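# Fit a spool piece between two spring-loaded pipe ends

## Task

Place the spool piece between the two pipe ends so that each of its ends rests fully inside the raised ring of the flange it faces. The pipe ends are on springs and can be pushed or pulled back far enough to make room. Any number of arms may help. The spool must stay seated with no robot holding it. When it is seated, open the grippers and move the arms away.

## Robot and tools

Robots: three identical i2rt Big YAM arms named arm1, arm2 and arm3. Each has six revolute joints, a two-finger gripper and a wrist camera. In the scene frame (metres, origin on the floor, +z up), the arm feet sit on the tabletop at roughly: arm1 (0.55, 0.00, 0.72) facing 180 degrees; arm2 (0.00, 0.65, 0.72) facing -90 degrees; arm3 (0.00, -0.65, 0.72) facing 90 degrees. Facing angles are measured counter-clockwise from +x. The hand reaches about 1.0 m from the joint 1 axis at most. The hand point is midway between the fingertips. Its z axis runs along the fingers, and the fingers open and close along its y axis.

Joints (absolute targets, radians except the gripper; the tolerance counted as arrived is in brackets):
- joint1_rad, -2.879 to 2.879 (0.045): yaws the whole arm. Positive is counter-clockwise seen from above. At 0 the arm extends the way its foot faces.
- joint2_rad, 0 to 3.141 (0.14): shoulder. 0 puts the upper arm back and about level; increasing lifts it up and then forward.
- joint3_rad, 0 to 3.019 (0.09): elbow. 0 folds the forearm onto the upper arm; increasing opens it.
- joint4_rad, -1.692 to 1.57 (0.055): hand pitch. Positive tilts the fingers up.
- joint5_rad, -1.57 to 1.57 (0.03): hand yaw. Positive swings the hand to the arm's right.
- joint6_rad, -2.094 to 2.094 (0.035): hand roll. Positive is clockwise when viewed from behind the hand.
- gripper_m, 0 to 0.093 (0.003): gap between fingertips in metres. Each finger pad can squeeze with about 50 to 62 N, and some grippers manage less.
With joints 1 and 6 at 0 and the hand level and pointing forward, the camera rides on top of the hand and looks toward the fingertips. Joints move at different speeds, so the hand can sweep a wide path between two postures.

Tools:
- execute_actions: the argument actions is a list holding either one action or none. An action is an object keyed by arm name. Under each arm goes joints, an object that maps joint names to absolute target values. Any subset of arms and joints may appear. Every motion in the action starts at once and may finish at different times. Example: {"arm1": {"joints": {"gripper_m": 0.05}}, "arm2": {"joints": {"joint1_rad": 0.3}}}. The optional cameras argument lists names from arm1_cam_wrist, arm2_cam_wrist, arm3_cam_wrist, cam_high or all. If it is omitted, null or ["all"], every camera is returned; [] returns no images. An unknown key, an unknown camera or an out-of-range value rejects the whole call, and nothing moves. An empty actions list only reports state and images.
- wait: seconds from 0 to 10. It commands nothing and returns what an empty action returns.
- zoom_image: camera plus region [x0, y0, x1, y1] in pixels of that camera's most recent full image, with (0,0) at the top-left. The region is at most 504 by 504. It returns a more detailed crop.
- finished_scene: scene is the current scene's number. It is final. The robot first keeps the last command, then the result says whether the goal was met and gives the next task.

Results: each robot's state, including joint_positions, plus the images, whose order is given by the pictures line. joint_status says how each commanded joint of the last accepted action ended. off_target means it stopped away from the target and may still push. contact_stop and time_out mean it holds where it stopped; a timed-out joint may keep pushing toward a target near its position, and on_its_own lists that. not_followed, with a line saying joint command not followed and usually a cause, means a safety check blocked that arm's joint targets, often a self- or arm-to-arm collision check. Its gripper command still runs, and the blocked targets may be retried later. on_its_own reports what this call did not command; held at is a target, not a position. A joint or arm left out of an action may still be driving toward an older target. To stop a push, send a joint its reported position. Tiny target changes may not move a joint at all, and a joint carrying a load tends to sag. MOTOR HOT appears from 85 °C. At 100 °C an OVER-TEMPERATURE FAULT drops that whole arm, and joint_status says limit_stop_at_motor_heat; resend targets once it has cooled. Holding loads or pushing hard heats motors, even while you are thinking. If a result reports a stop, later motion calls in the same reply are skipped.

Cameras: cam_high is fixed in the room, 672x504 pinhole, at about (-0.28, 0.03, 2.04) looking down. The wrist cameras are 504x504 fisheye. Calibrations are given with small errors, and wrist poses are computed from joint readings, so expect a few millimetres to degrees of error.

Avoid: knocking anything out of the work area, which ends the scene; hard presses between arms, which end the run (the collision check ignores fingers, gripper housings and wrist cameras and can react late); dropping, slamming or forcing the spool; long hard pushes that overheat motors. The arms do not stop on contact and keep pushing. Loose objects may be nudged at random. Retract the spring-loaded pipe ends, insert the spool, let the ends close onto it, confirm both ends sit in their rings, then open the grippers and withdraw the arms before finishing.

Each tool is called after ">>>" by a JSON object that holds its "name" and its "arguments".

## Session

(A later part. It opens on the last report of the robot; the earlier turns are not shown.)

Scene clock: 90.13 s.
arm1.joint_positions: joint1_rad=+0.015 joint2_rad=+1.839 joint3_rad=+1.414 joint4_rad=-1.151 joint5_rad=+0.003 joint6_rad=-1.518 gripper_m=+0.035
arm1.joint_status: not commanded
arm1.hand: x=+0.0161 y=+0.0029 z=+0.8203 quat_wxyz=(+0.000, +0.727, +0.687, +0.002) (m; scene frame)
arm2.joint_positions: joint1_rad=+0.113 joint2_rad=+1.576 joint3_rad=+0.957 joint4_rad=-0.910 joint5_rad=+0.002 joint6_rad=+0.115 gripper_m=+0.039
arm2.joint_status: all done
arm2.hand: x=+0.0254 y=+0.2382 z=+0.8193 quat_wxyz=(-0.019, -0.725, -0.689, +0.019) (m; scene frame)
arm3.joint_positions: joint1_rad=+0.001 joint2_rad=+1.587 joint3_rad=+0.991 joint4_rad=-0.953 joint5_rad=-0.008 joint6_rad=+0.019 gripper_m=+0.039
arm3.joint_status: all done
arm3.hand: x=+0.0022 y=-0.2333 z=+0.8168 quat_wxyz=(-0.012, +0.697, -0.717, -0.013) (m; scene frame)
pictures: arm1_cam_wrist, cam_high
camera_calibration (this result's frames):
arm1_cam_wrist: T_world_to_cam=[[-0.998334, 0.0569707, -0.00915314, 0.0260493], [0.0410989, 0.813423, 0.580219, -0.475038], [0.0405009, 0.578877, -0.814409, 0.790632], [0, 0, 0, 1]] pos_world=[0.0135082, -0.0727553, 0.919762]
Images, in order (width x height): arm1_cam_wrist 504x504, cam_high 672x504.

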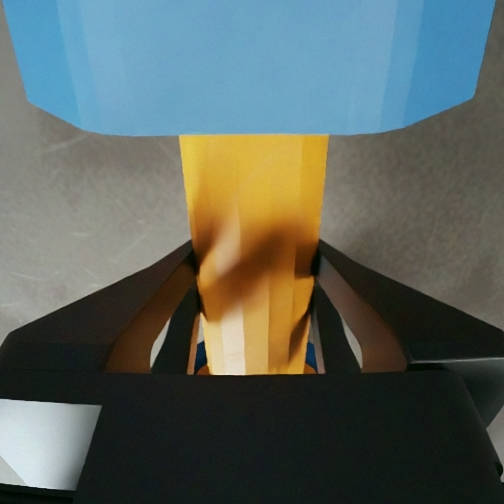

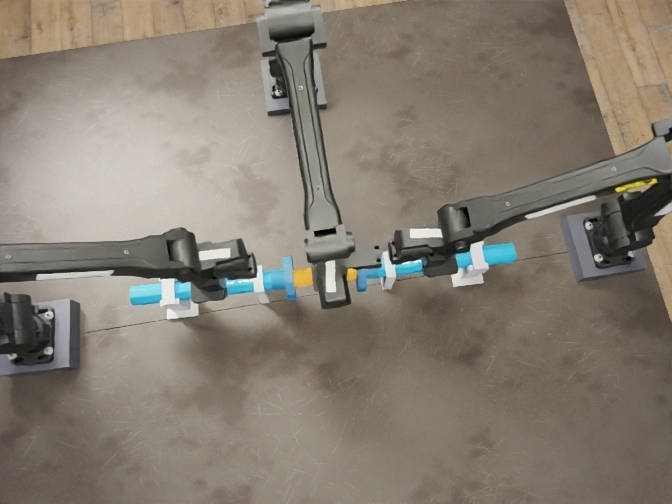

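Seated. Release and lift.

>>> {"name": "execute_actions", "arguments": {"actions": [{"arm1":{"joints":{"gripper_m":0.09}},"arm2":{"joints":{"gripper_m":0.09}},"arm3":{"joints":{"gripper_m":0.09}}}], "cameras": []}}

>>> {"name": "execute_actions", "arguments": {"actions": [{"arm1":{"joints":{"joint2_rad":1.7,"joint3_rad":1.6,"joint4_rad":-1.45}},"arm2":{"joints":{"joint2_rad":1.35,"joint3_rad":1.1,"joint4_rad":-1.32}},"arm3":{"joints":{"joint2_rad":1.35,"joint3_rad":1.1,"joint4_rad":-1.32}}}], "cameras": ["arm1_cam_wrist","cam_high"]}}

>>> {"name": "finished_scene", "arguments": {"scene": 1}}

Scene clock: 95.20 s.
arm1.joint_positions: joint1_rad=+0.015 joint2_rad=+1.838 joint3_rad=+1.424 joint4_rad=-1.151 joint5_rad=+0.002 joint6_rad=-1.518 gripper_m=+0.090
arm1.joint_status: all done
arm1.hand: x=+0.0119 y=+0.0028 z=+0.8241 quat_wxyz=(-0.003, +0.727, +0.687, -0.002) (m; scene frame)
arm2.joint_positions: joint1_rad=+0.113 joint2_rad=+1.576 joint3_rad=+0.957 joint4_rad=-0.936 joint5_rad=+0.002 joint6_rad=+0.115 gripper_m=+0.090
arm2.joint_status: all done
arm2.hand: x=+0.0250 y=+0.2446 z=+0.8189 quat_wxyz=(-0.009, -0.725, -0.689, +0.010) (m; scene frame)
arm3.joint_positions: joint1_rad=+0.001 joint2_rad=+1.587 joint3_rad=+0.991 joint4_rad=-0.977 joint5_rad=-0.003 joint6_rad=+0.010 gripper_m=+0.090
arm3.joint_status: all done
arm3.hand: x=+0.0031 y=-0.2393 z=+0.8166 quat_wxyz=(-0.005, +0.701, -0.714, -0.003) (m; scene frame)
pictures: none
No camera images: the call's "cameras" was empty. Leave "cameras" out to get every camera's image.

Scene clock: 96.43 s.
arm1.joint_positions: joint1_rad=+0.015 joint2_rad=+1.699 joint3_rad=+1.574 joint4_rad=-1.438 joint5_rad=+0.002 joint6_rad=-1.518 gripper_m=+0.090
arm1.joint_status: all done
arm1.hand: x=+0.0320 y=+0.0028 z=+0.9497 quat_wxyz=(-0.004, +0.727, +0.687, -0.003) (m; scene frame)
arm2.joint_positions: joint1_rad=+0.113 joint2_rad=+1.335 joint3_rad=+1.076 joint4_rad=-1.311 joint5_rad=+0.002 joint6_rad=+0.115 gripper_m=+0.090
arm2.joint_status: all done
arm2.hand: x=+0.0228 y=+0.2839 z=+0.9478 quat_wxyz=(-0.003, -0.725, -0.689, +0.005) (m; scene frame)
arm3.joint_positions: joint1_rad=+0.001 joint2_rad=+1.338 joint3_rad=+1.074 joint4_rad=-1.312 joint5_rad=-0.003 joint6_rad=+0.010 gripper_m=+0.090
arm3.joint_status: all done
arm3.hand: x=+0.0019 y=-0.2846 z=+0.9373 quat_wxyz=(-0.004, +0.701, -0.714, -0.002) (m; scene frame)
pictures: arm1_cam_wrist, cam_high
camera_calibration (this result's frames):
arm1_cam_wrist: T_world_to_cam=[[-0.998365, 0.0569748, 0.00451935, 0.030142], [0.0490652, 0.813837, 0.579018, -0.549843], [0.0293115, 0.578294, -0.815302, 0.896696], [0, 0, 0, 1]] pos_world=[0.0307875, -0.0727882, 1.04931]
Images, in order (width x height): arm1_cam_wrist 504x504, cam_high 672x504.

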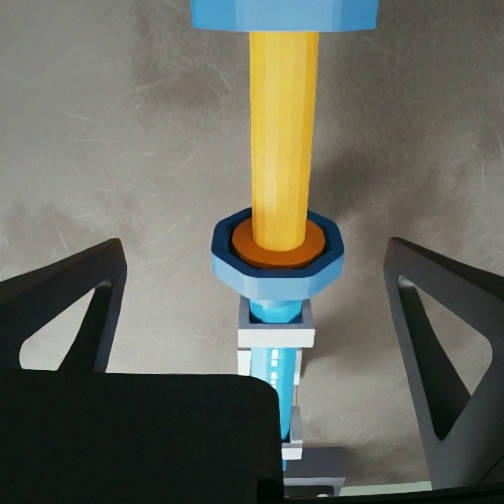

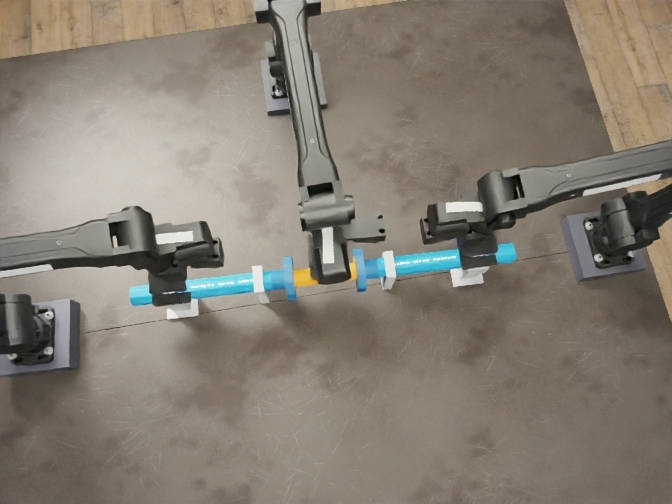

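The scene is finished: the task was done.


## Next scene

The same job, from a new start.

>>> {"name": "execute_actions", "arguments": {"actions": [], "cameras": ["cam_high"]}}

Scene clock: 0.00 s.
arm1.joint_positions: joint1_rad=+0.409 joint2_rad=+0.523 joint3_rad=+1.383 joint4_rad=-1.241 joint5_rad=+0.220 joint6_rad=+0.191 gripper_m=+0.095
arm1.joint_status: not commanded
arm1.hand: x=+0.3509 y=-0.0412 z=+1.3229 quat_wxyz=(+0.073, +0.825, +0.021, -0.561) (m; scene frame)
arm2.joint_positions: joint1_rad=+0.334 joint2_rad=+0.458 joint3_rad=+1.406 joint4_rad=-1.265 joint5_rad=+0.090 joint6_rad=+0.367 gripper_m=+0.095
arm2.joint_status: not commanded
arm2.hand: x=+0.0330 y=+0.4906 z=+1.3676 quat_wxyz=(-0.512, -0.610, -0.527, +0.296) (m; scene frame)
arm3.joint_positions: joint1_rad=+0.405 joint2_rad=+0.604 joint3_rad=+1.384 joint4_rad=-1.145 joint5_rad=-0.161 joint6_rad=-0.389 gripper_m=+0.095
arm3.joint_status: not commanded
arm3.hand: x=-0.1243 y=-0.4400 z=+1.3484 quat_wxyz=(-0.357, +0.775, -0.268, -0.447) (m; scene frame)
pictures: cam_high
Images, in order (width x height): cam_high 672x504.

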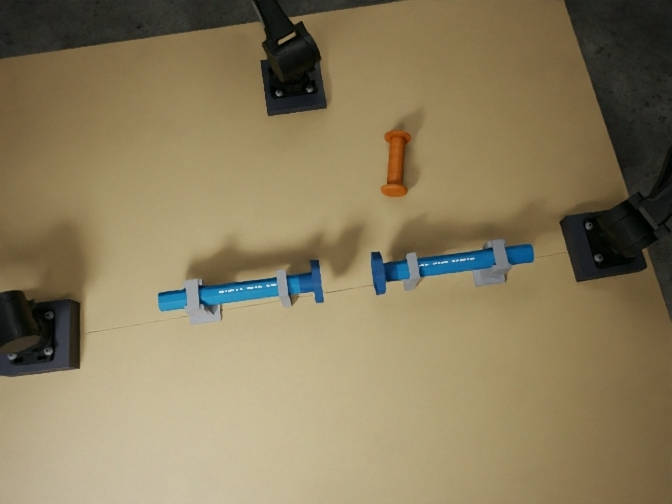

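>>> {"name": "execute_actions", "arguments": {"actions": [{"arm1":{"joints":{"joint1_rad":0.69,"joint2_rad":1.39,"joint3_rad":0.9,"joint4_rad":-1.07,"joint5_rad":0,"joint6_rad":0.95}},"arm2":{"joints":{"joint1_rad":0.056,"joint2_rad":1.65,"joint3_rad":1.29,"joint4_rad":-1.2,"joint5_rad":0,"joint6_rad":0.04}},"arm3":{"joints":{"joint1_rad":0.037,"joint2_rad":1.43,"joint3_rad":1.04,"joint4_rad":-1.19,"joint5_rad":0,"joint6_rad":0.04}}}]}}

Scene clock: 17.20 s.
arm1.joint_positions: joint1_rad=+0.690 joint2_rad=+1.382 joint3_rad=+0.872 joint4_rad=-1.080 joint5_rad=+0.001 joint6_rad=+0.934 gripper_m=+0.095
arm1.joint_status: all done
arm1.hand: x=+0.2787 y=-0.2148 z=+0.8283 quat_wxyz=(-0.007, +0.991, -0.131, +0.005) (m; scene frame)
arm2.joint_positions: joint1_rad=+0.066 joint2_rad=+1.646 joint3_rad=+1.288 joint4_rad=-1.205 joint5_rad=+0.003 joint6_rad=+0.049 gripper_m=+0.095
arm2.joint_status: all done
arm2.hand: x=+0.0071 y=+0.1740 z=+0.9014 quat_wxyz=(-0.005, -0.719, -0.695, +0.008) (m; scene frame)
arm3.joint_positions: joint1_rad=+0.043 joint2_rad=+1.418 joint3_rad=+1.025 joint4_rad=-1.183 joint5_rad=-0.002 joint6_rad=+0.029 gripper_m=+0.095
arm3.joint_status: all done
arm3.hand: x=-0.0134 y=-0.2691 z=+0.8913 quat_wxyz=(-0.005, +0.708, -0.706, -0.001) (m; scene frame)
pictures: arm1_cam_wrist, arm2_cam_wrist, arm3_cam_wrist, cam_high
camera_calibration (this result's frames):
arm1_cam_wrist: T_world_to_cam=[[0.260801, 0.965357, 0.00835617, 0.130444], [0.78217, -0.216369, 0.58429, -0.744453], [0.565856, -0.145847, -0.811502, 0.608084], [0, 0, 0, 1]] pos_world=[0.204181, -0.198314, 0.927348]
arm2_cam_wrist: T_world_to_cam=[[-0.99919, 0.0399171, 0.00515012, 0.000851332], [0.0356078, 0.817079, 0.575424, -0.654424], [0.0187612, 0.575141, -0.817839, 0.757952], [0, 0, 0, 1]] pos_world=[0.00993316, 0.0987532, 0.99645]
arm3_cam_wrist: T_world_to_cam=[[0.999978, 0.00299425, 0.00594228, 0.00845281], [-0.000958875, -0.818868, 0.573981, -0.726126], [0.00658459, -0.573974, -0.818847, 0.699468], [0, 0, 0, 1]] pos_world=[-0.0137546, -0.19315, 0.989489]
Images, in order (width x height): arm1_cam_wrist 504x504, arm2_cam_wrist 504x504, arm3_cam_wrist 504x504, cam_high 672x504.

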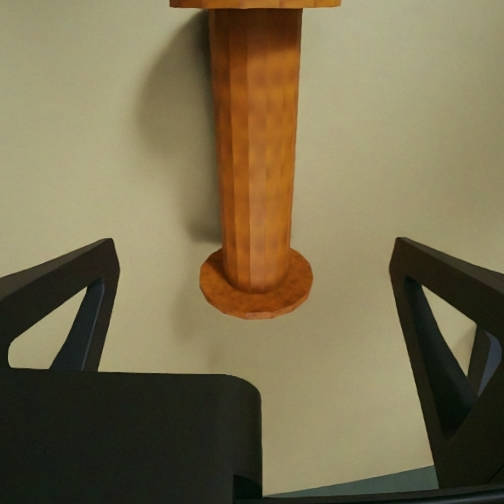

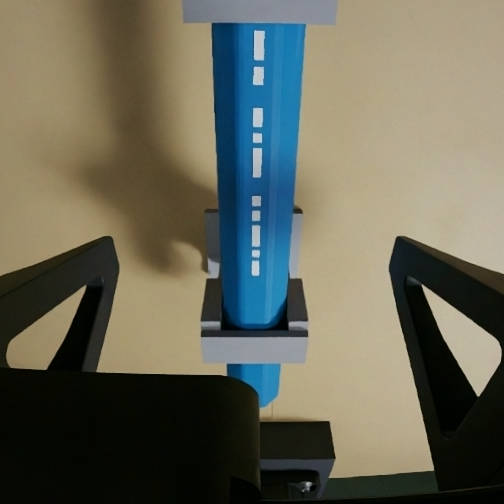

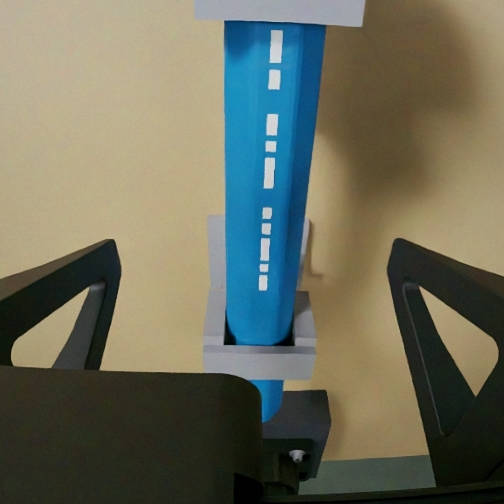

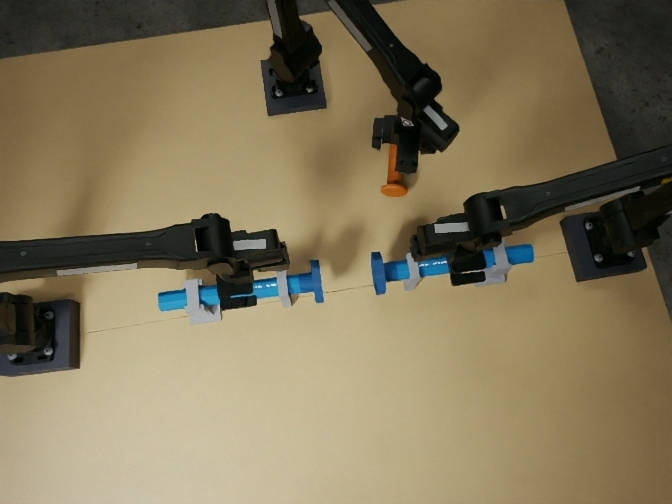

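>>> {"name": "execute_actions", "arguments": {"actions": [{"arm1":{"joints":{"joint1_rad":0.674,"joint2_rad":1.515,"joint3_rad":0.795,"joint4_rad":-0.82}},"arm2":{"joints":{"joint2_rad":1.72,"joint3_rad":1.15,"joint4_rad":-0.99}},"arm3":{"joints":{"joint1_rad":0.02,"joint2_rad":1.5,"joint3_rad":0.895,"joint4_rad":-0.955,"joint6_rad":0.06}}}], "cameras": ["arm1_cam_wrist"]}}

Scene clock: 26.20 s.
arm1.joint_positions: joint1_rad=+0.680 joint2_rad=+1.527 joint3_rad=+0.780 joint4_rad=-0.836 joint5_rad=+0.001 joint6_rad=+0.935 gripper_m=+0.095
arm1.joint_status: all done
arm1.hand: x=+0.2731 y=-0.2147 z=+0.7518 quat_wxyz=(-0.004, +0.991, -0.136, +0.003) (m; scene frame)
arm2.joint_positions: joint1_rad=+0.066 joint2_rad=+1.723 joint3_rad=+1.145 joint4_rad=-1.000 joint5_rad=+0.003 joint6_rad=+0.049 gripper_m=+0.095
arm2.joint_status: all done
arm2.hand: x=+0.0067 y=+0.1862 z=+0.8181 quat_wxyz=(+0.000, -0.719, -0.695, +0.003) (m; scene frame)
arm3.joint_positions: joint1_rad=+0.037 joint2_rad=+1.501 joint3_rad=+0.884 joint4_rad=-0.963 joint5_rad=-0.002 joint6_rad=+0.050 gripper_m=+0.095
arm3.joint_status: all done
arm3.hand: x=-0.0102 y=-0.2783 z=+0.8145 quat_wxyz=(-0.004, +0.699, -0.715, +0.000) (m; scene frame)
pictures: arm1_cam_wrist
camera_calibration (this result's frames):
arm1_cam_wrist: T_world_to_cam=[[0.270752, 0.962644, 0.00311556, 0.133072], [0.782883, -0.222073, 0.581186, -0.69446], [0.560168, -0.154918, -0.813764, 0.550506], [0, 0, 0, 1]] pos_world=[0.199275, -0.197039, 0.851178]
Images, in order (width x height): arm1_cam_wrist 504x504.

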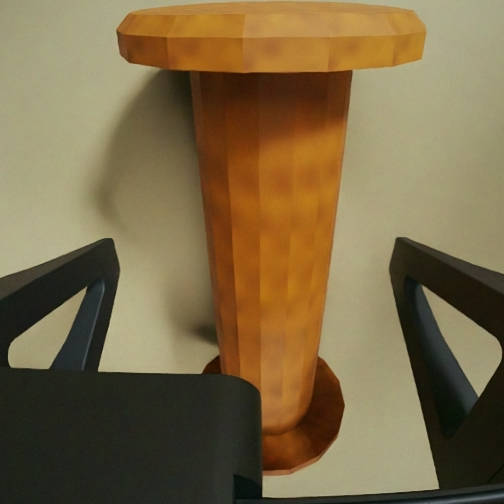

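>>> {"name": "execute_actions", "arguments": {"actions": [{"arm1":{"joints":{"gripper_m":0.0}},"arm2":{"joints":{"gripper_m":0.0}},"arm3":{"joints":{"gripper_m":0.0}}}], "cameras": []}}

>>> {"name": "execute_actions", "arguments": {"actions": [{"arm1":{"joints":{"joint2_rad":1.45,"joint3_rad":0.98,"joint4_rad":-1.07}},"arm2":{"joints":{"joint2_rad":1.63,"joint3_rad":1.04}},"arm3":{"joints":{"joint2_rad":1.41,"joint3_rad":0.79}}}], "cameras": []}}

>>> {"name": "execute_actions", "arguments": {"actions": [{"arm1":{"joints":{"joint1_rad":0.115,"joint2_rad":1.63,"joint3_rad":1.2,"joint4_rad":-1.085,"joint6_rad":1.71}},"arm2":{"joints":{"joint2_rad":1.56,"joint3_rad":0.965,"joint4_rad":-1.06}},"arm3":{"joints":{"joint2_rad":1.34,"joint3_rad":0.715,"joint4_rad":-1.025}}}], "cameras": ["arm1_cam_wrist","cam_high"]}}

>>> {"name": "zoom_image", "arguments": {"camera": "cam_high", "region": [250, 190, 450, 330]}}

Scene clock: 34.10 s.
arm1.joint_positions: joint1_rad=+0.679 joint2_rad=+1.527 joint3_rad=+0.780 joint4_rad=-0.834 joint5_rad=+0.002 joint6_rad=+0.937 gripper_m=+0.035
arm1.joint_status: gripper_m off_target (ended at +0.035, target +0.000)
arm1.hand: x=+0.2723 y=-0.2149 z=+0.7519 quat_wxyz=(-0.003, +0.990, -0.138, +0.001) (m; scene frame)
arm2.joint_positions: joint1_rad=+0.066 joint2_rad=+1.723 joint3_rad=+1.145 joint4_rad=-1.000 joint5_rad=+0.004 joint6_rad=+0.049 gripper_m=+0.039
arm2.joint_status: gripper_m off_target (ended at +0.039, target +0.000)
arm2.hand: x=+0.0064 y=+0.1861 z=+0.8181 quat_wxyz=(+0.001, -0.719, -0.695, +0.003) (m; scene frame)
arm3.joint_positions: joint1_rad=+0.032 joint2_rad=+1.501 joint3_rad=+0.884 joint4_rad=-0.963 joint5_rad=+0.004 joint6_rad=+0.050 gripper_m=+0.039
arm3.joint_status: gripper_m off_target (ended at +0.039, target +0.000)
arm3.hand: x=-0.0075 y=-0.2781 z=+0.8145 quat_wxyz=(-0.006, +0.697, -0.717, +0.002) (m; scene frame)
pictures: none
No camera images: the call's "cameras" was empty. Leave "cameras" out to get every camera's image.

Scene clock: 35.10 s.
arm1.joint_positions: joint1_rad=+0.679 joint2_rad=+1.459 joint3_rad=+0.950 joint4_rad=-1.055 joint5_rad=+0.002 joint6_rad=+0.937 gripper_m=+0.035
arm1.joint_status: all done
arm1.hand: x=+0.2479 y=-0.2340 z=+0.8279 quat_wxyz=(+0.003, +0.990, -0.138, -0.004) (m; scene frame)
arm2.joint_positions: joint1_rad=+0.066 joint2_rad=+1.666 joint3_rad=+1.068 joint4_rad=-0.952 joint5_rad=+0.004 joint6_rad=+0.048 gripper_m=+0.039
arm2.joint_status: all done
arm2.hand: x=+0.0061 y=+0.2042 z=+0.8184 quat_wxyz=(-0.010, -0.718, -0.696, +0.013) (m; scene frame)
arm3.joint_positions: joint1_rad=+0.032 joint2_rad=+1.439 joint3_rad=+0.815 joint4_rad=-0.926 joint5_rad=+0.000 joint6_rad=+0.050 gripper_m=+0.039
arm3.joint_status: all done
arm3.hand: x=-0.0077 y=-0.2962 z=+0.8140 quat_wxyz=(-0.015, +0.697, -0.717, -0.010) (m; scene frame)
pictures: none
No camera images: the call's "cameras" was empty. Leave "cameras" out to get every camera's image.

Scene clock: 36.87 s.
arm1.joint_positions: joint1_rad=+0.114 joint2_rad=+1.654 joint3_rad=+1.159 joint4_rad=-1.077 joint5_rad=+0.002 joint6_rad=+1.695 gripper_m=+0.035
arm1.joint_status: all done
arm1.hand: x=+0.0954 y=-0.0424 z=+0.8204 quat_wxyz=(+0.000, +0.697, -0.717, -0.001) (m; scene frame)
arm2.joint_positions: joint1_rad=+0.066 joint2_rad=+1.641 joint3_rad=+1.036 joint4_rad=-0.931 joint5_rad=+0.003 joint6_rad=+0.047 gripper_m=+0.039
arm2.joint_status: joint4_rad time_out (moved +0.021 of -0.108); the others done
arm2.on_its_own: joint4_rad reads -0.931 and still pushes toward -1.060 since a time_out
arm2.hand: x=+0.0060 y=+0.2115 z=+0.8186 quat_wxyz=(-0.015, -0.718, -0.696, +0.018) (m; scene frame)
arm3.joint_positions: joint1_rad=+0.032 joint2_rad=+1.410 joint3_rad=+0.785 joint4_rad=-0.906 joint5_rad=-0.001 joint6_rad=+0.050 gripper_m=+0.039
arm3.joint_status: joint4_rad time_out (moved +0.020 of -0.099); the others done
arm3.on_its_own: joint4_rad reads -0.906 and still pushes toward -1.025 since a time_out
arm3.hand: x=-0.0076 y=-0.3030 z=+0.8141 quat_wxyz=(-0.021, +0.697, -0.717, -0.018) (m; scene frame)
pictures: arm1_cam_wrist, cam_high
camera_calibration (this result's frames):
arm1_cam_wrist: T_world_to_cam=[[0.999526, -0.0297475, -0.00788699, -0.0874769], [-0.0197562, -0.816717, 0.576701, -0.501981], [-0.0235968, -0.576272, -0.816917, 0.772961], [0, 0, 0, 1]] pos_world=[0.0957577, 0.0328572, 0.920248]
Images, in order (width x height): arm1_cam_wrist 504x504, cam_high 672x504.

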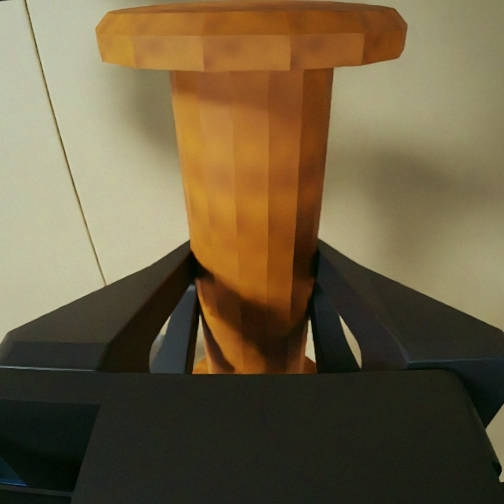

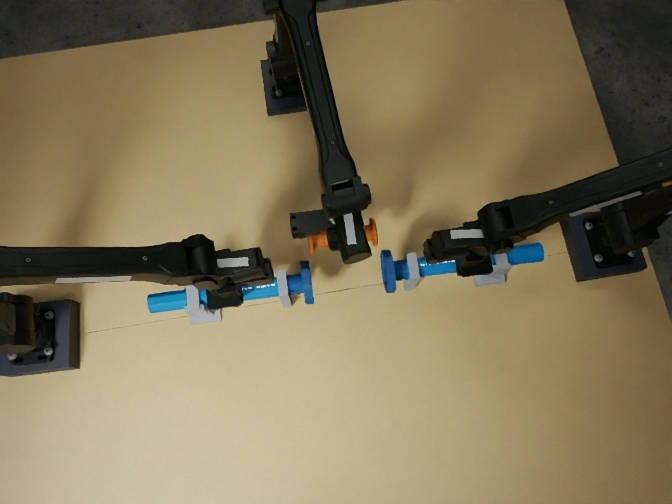

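Region (250, 190, 450, 330) of cam_high's 672x504 image, scaled by 2.520, with more detail than that image has; it fills the top 353 rows of this view, and the rest is white.

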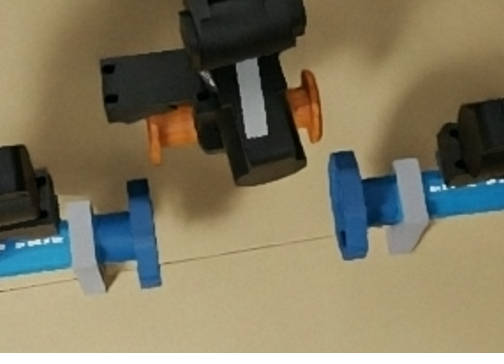

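>>> {"name": "execute_actions", "arguments": {"actions": [{"arm1":{"joints":{"joint1_rad":0.097,"joint2_rad":1.74,"joint3_rad":1.355,"joint4_rad":-1.13,"joint6_rad":1.67}}}], "cameras": ["arm1_cam_wrist","cam_high"]}}

>>> {"name": "zoom_image", "arguments": {"camera": "cam_high", "region": [250, 190, 450, 330]}}

Scene clock: 42.87 s.
arm1.joint_positions: joint1_rad=+0.102 joint2_rad=+1.756 joint3_rad=+1.304 joint4_rad=-1.117 joint5_rad=+0.002 joint6_rad=+1.685 gripper_m=+0.035
arm1.joint_status: all done
arm1.hand: x=+0.0497 y=-0.0410 z=+0.8234 quat_wxyz=(+0.001, +0.696, -0.718, -0.002) (m; scene frame)
arm2.joint_positions: joint1_rad=+0.066 joint2_rad=+1.641 joint3_rad=+1.036 joint4_rad=-0.931 joint5_rad=+0.003 joint6_rad=+0.047 gripper_m=+0.039
arm2.joint_status: not commanded
arm2.on_its_own: joint4_rad reads -0.931 and still pushes toward -1.060 since a time_out
arm2.hand: x=+0.0060 y=+0.2115 z=+0.8186 quat_wxyz=(-0.015, -0.718, -0.696, +0.018) (m; scene frame)
arm3.joint_positions: joint1_rad=+0.032 joint2_rad=+1.410 joint3_rad=+0.785 joint4_rad=-0.906 joint5_rad=-0.001 joint6_rad=+0.050 gripper_m=+0.039
arm3.joint_status: not commanded
arm3.on_its_own: joint4_rad reads -0.906 and still pushes toward -1.025 since a time_out
arm3.hand: x=-0.0076 y=-0.3030 z=+0.8141 quat_wxyz=(-0.021, +0.697, -0.717, -0.018) (m; scene frame)
pictures: arm1_cam_wrist, cam_high
camera_calibration (this result's frames):
arm1_cam_wrist: T_world_to_cam=[[0.999431, -0.0320384, -0.0105171, -0.0396896], [-0.0201039, -0.816531, 0.576951, -0.503586], [-0.0270722, -0.576412, -0.816711, 0.775089], [0, 0, 0, 1]] pos_world=[0.0505263, 0.0343052, 0.923151]
Images, in order (width x height): arm1_cam_wrist 504x504, cam_high 672x504.

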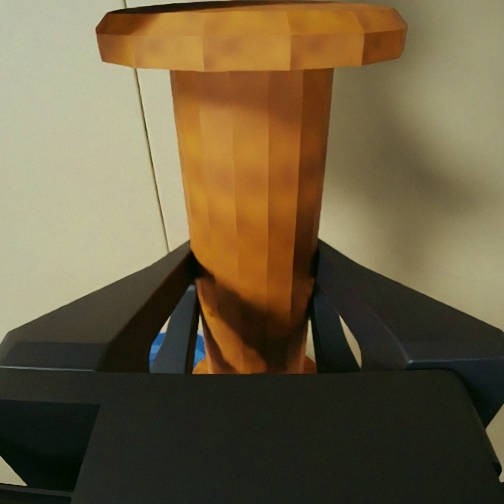

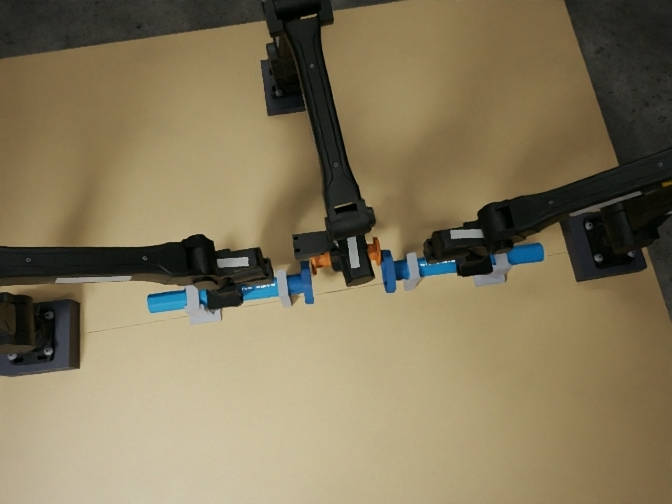

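Region (250, 190, 450, 330) of cam_high's 672x504 image, scaled by 2.520, with more detail than that image has; it fills the top 353 rows of this view, and the rest is white.

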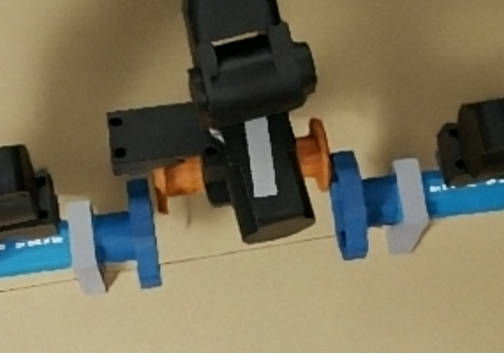

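>>> {"name": "execute_actions", "arguments": {"actions": [{"arm1":{"joints":{"joint1_rad":0.085,"joint2_rad":1.855,"joint3_rad":1.51,"joint4_rad":-1.17,"joint6_rad":1.66}}}], "cameras": ["arm1_cam_wrist","cam_high"]}}

>>> {"name": "zoom_image", "arguments": {"camera": "cam_high", "region": [250, 190, 450, 330]}}

Scene clock: 47.37 s.
arm1.joint_positions: joint1_rad=+0.090 joint2_rad=+1.871 joint3_rad=+1.456 joint4_rad=-1.158 joint5_rad=+0.002 joint6_rad=+1.675 gripper_m=+0.035
arm1.joint_status: all done
arm1.hand: x=+0.0037 y=-0.0379 z=+0.8180 quat_wxyz=(+0.000, +0.695, -0.719, -0.001) (m; scene frame)
arm2.joint_positions: joint1_rad=+0.066 joint2_rad=+1.641 joint3_rad=+1.036 joint4_rad=-0.931 joint5_rad=+0.003 joint6_rad=+0.047 gripper_m=+0.039
arm2.joint_status: not commanded
arm2.on_its_own: joint4_rad reads -0.931 and still pushes toward -1.060 since a time_out
arm2.hand: x=+0.0060 y=+0.2115 z=+0.8186 quat_wxyz=(-0.015, -0.718, -0.696, +0.018) (m; scene frame)
arm3.joint_positions: joint1_rad=+0.032 joint2_rad=+1.410 joint3_rad=+0.785 joint4_rad=-0.906 joint5_rad=-0.001 joint6_rad=+0.050 gripper_m=+0.039
arm3.joint_status: not commanded
arm3.on_its_own: joint4_rad reads -0.906 and still pushes toward -1.025 since a time_out
arm3.hand: x=-0.0076 y=-0.3030 z=+0.8141 quat_wxyz=(-0.021, +0.697, -0.717, -0.018) (m; scene frame)
pictures: arm1_cam_wrist, cam_high
camera_calibration (this result's frames):
arm1_cam_wrist: T_world_to_cam=[[0.999399, -0.033941, -0.00708065, 0.00343028], [-0.0236485, -0.816638, 0.576666, -0.498687], [-0.0253549, -0.576152, -0.816949, 0.771459], [0, 0, 0, 1]] pos_world=[0.00433886, 0.037347, 0.917843]
Images, in order (width x height): arm1_cam_wrist 504x504, cam_high 672x504.

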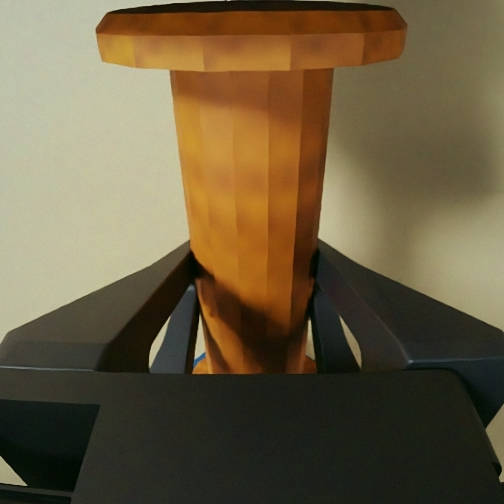

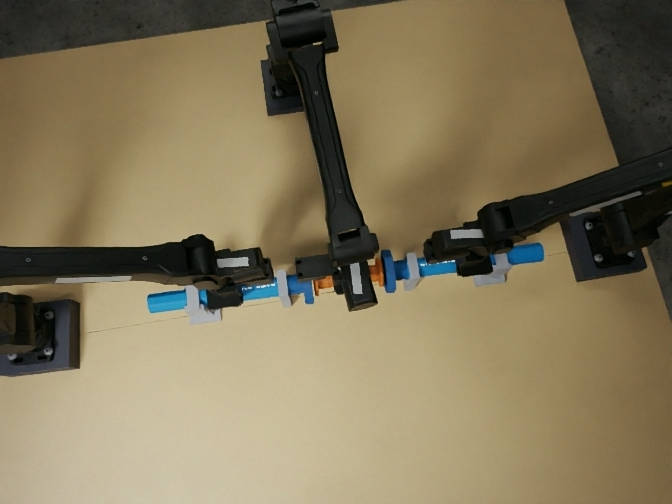

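Region (250, 190, 450, 330) of cam_high's 672x504 image, scaled by 2.520, with more detail than that image has; it fills the top 353 rows of this view, and the rest is white.

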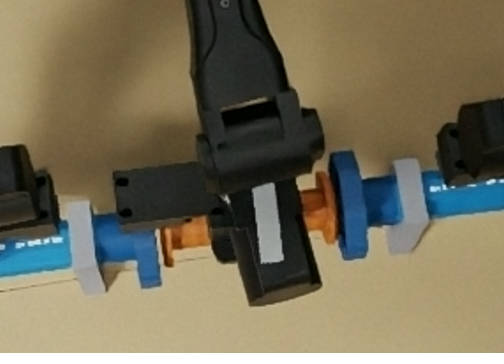

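>>> {"name": "execute_actions", "arguments": {"actions": [{"arm2":{"joints":{"joint2_rad":1.70,"joint3_rad":1.12,"joint4_rad":-0.995}},"arm3":{"joints":{"joint2_rad":1.48,"joint3_rad":0.865,"joint4_rad":-0.96}}}], "cameras": ["arm1_cam_wrist","cam_high"]}}

>>> {"name": "zoom_image", "arguments": {"camera": "cam_high", "region": [250, 190, 450, 330]}}

Scene clock: 51.07 s.
arm1.joint_positions: joint1_rad=+0.089 joint2_rad=+1.871 joint3_rad=+1.457 joint4_rad=-1.158 joint5_rad=+0.000 joint6_rad=+1.675 gripper_m=+0.035
arm1.joint_status: not commanded
arm1.hand: x=+0.0034 y=-0.0377 z=+0.8183 quat_wxyz=(+0.001, +0.695, -0.719, +0.000) (m; scene frame)
arm2.joint_positions: joint1_rad=+0.066 joint2_rad=+1.686 joint3_rad=+1.094 joint4_rad=-0.961 joint5_rad=+0.003 joint6_rad=+0.046 gripper_m=+0.039
arm2.joint_status: all done
arm2.hand: x=+0.0063 y=+0.1966 z=+0.8178 quat_wxyz=(-0.008, -0.718, -0.696, +0.011) (m; scene frame)
arm3.joint_positions: joint1_rad=+0.032 joint2_rad=+1.465 joint3_rad=+0.842 joint4_rad=-0.935 joint5_rad=+0.000 joint6_rad=+0.051 gripper_m=+0.039
arm3.joint_status: all done
arm3.hand: x=-0.0078 y=-0.2879 z=+0.8137 quat_wxyz=(-0.012, +0.697, -0.717, -0.008) (m; scene frame)
pictures: arm1_cam_wrist, cam_high
camera_calibration (this result's frames):
arm1_cam_wrist: T_world_to_cam=[[0.999355, -0.0351001, -0.00759901, 0.00413909], [-0.0242346, -0.815259, 0.578589, -0.500195], [-0.0265037, -0.578032, -0.815584, 0.770606], [0, 0, 0, 1]] pos_world=[0.00416545, 0.0377915, 0.917933]
Images, in order (width x height): arm1_cam_wrist 504x504, cam_high 672x504.

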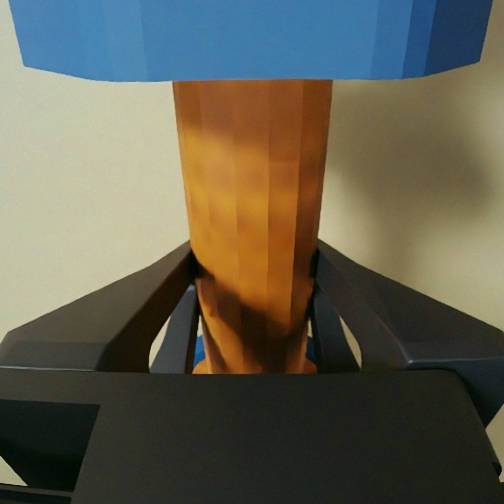

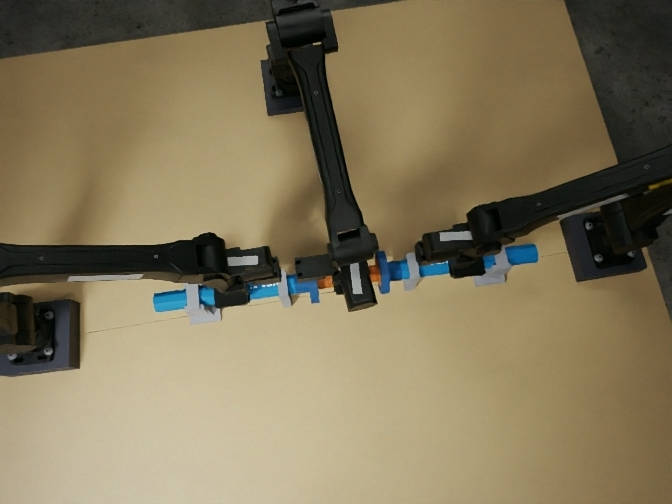

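Region (250, 190, 450, 330) of cam_high's 672x504 image, scaled by 2.520, with more detail than that image has; it fills the top 353 rows of this view, and the rest is white.

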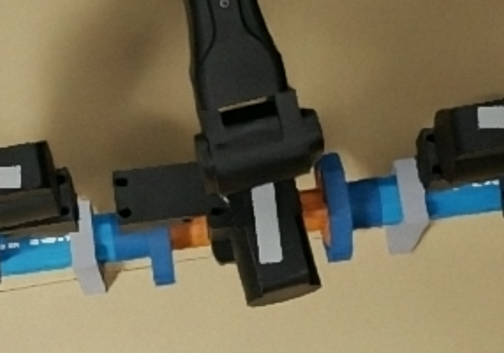

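>>> {"name": "execute_actions", "arguments": {"actions": [{"arm1":{"joints":{"gripper_m":0.09}},"arm2":{"joints":{"gripper_m":0.09}},"arm3":{"joints":{"gripper_m":0.09}}}], "cameras": []}}

>>> {"name": "execute_actions", "arguments": {"actions": [{"arm1":{"joints":{"joint2_rad":1.73,"joint3_rad":1.64,"joint4_rad":-1.46}},"arm2":{"joints":{"joint2_rad":1.46,"joint3_rad":1.22,"joint4_rad":-1.34}},"arm3":{"joints":{"joint2_rad":1.25,"joint3_rad":0.97,"joint4_rad":-1.3}}}], "cameras": ["cam_high"]}}

>>> {"name": "finished_scene", "arguments": {"scene": 2}}

Scene clock: 61.90 s.
arm1.joint_positions: joint1_rad=+0.089 joint2_rad=+1.871 joint3_rad=+1.465 joint4_rad=-1.158 joint5_rad=+0.000 joint6_rad=+1.674 gripper_m=+0.090
arm1.joint_status: all done
arm1.hand: x=+0.0001 y=-0.0380 z=+0.8212 quat_wxyz=(+0.004, +0.695, -0.719, -0.003) (m; scene frame)
arm2.joint_positions: joint1_rad=+0.066 joint2_rad=+1.687 joint3_rad=+1.094 joint4_rad=-0.986 joint5_rad=+0.003 joint6_rad=+0.046 gripper_m=+0.090
arm2.joint_status: all done
arm2.hand: x=+0.0062 y=+0.2027 z=+0.8176 quat_wxyz=(+0.001, -0.718, -0.696, +0.003) (m; scene frame)
arm3.joint_positions: joint1_rad=+0.032 joint2_rad=+1.465 joint3_rad=+0.843 joint4_rad=-0.953 joint5_rad=+0.000 joint6_rad=+0.051 gripper_m=+0.090
arm3.joint_status: all done
arm3.hand: x=-0.0077 y=-0.2921 z=+0.8137 quat_wxyz=(-0.006, +0.697, -0.717, -0.001) (m; scene frame)
pictures: none
No camera images: the call's "cameras" was empty. Leave "cameras" out to get every camera's image.

Scene clock: 63.17 s.
arm1.joint_positions: joint1_rad=+0.089 joint2_rad=+1.726 joint3_rad=+1.616 joint4_rad=-1.445 joint5_rad=+0.000 joint6_rad=+1.674 gripper_m=+0.090
arm1.joint_status: all done
arm1.hand: x=+0.0209 y=-0.0365 z=+0.9522 quat_wxyz=(+0.007, +0.695, -0.719, -0.006) (m; scene frame)
arm2.joint_positions: joint1_rad=+0.066 joint2_rad=+1.445 joint3_rad=+1.193 joint4_rad=-1.331 joint5_rad=+0.003 joint6_rad=+0.046 gripper_m=+0.090
arm2.joint_status: all done
arm2.hand: x=+0.0059 y=+0.2433 z=+0.9513 quat_wxyz=(+0.002, -0.718, -0.696, +0.002) (m; scene frame)
arm3.joint_positions: joint1_rad=+0.032 joint2_rad=+1.236 joint3_rad=+0.946 joint4_rad=-1.293 joint5_rad=+0.000 joint6_rad=+0.051 gripper_m=+0.090
arm3.joint_status: all done
arm3.hand: x=-0.0077 y=-0.3277 z=+0.9230 quat_wxyz=(-0.003, +0.697, -0.717, +0.002) (m; scene frame)
pictures: cam_high
Images, in order (width x height): cam_high 672x504.

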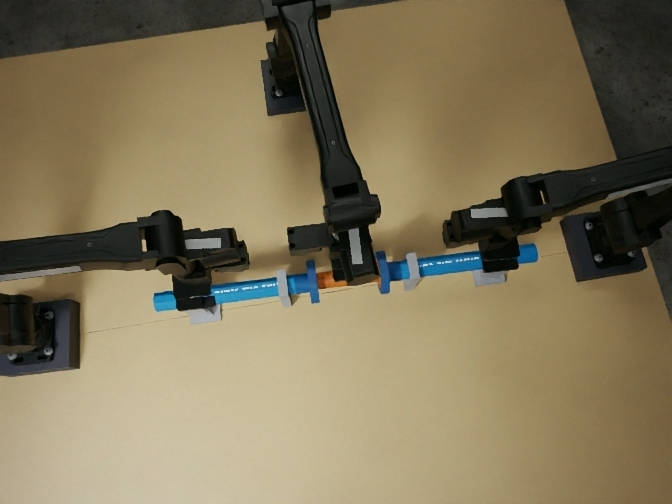

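The scene is finished: the task was done.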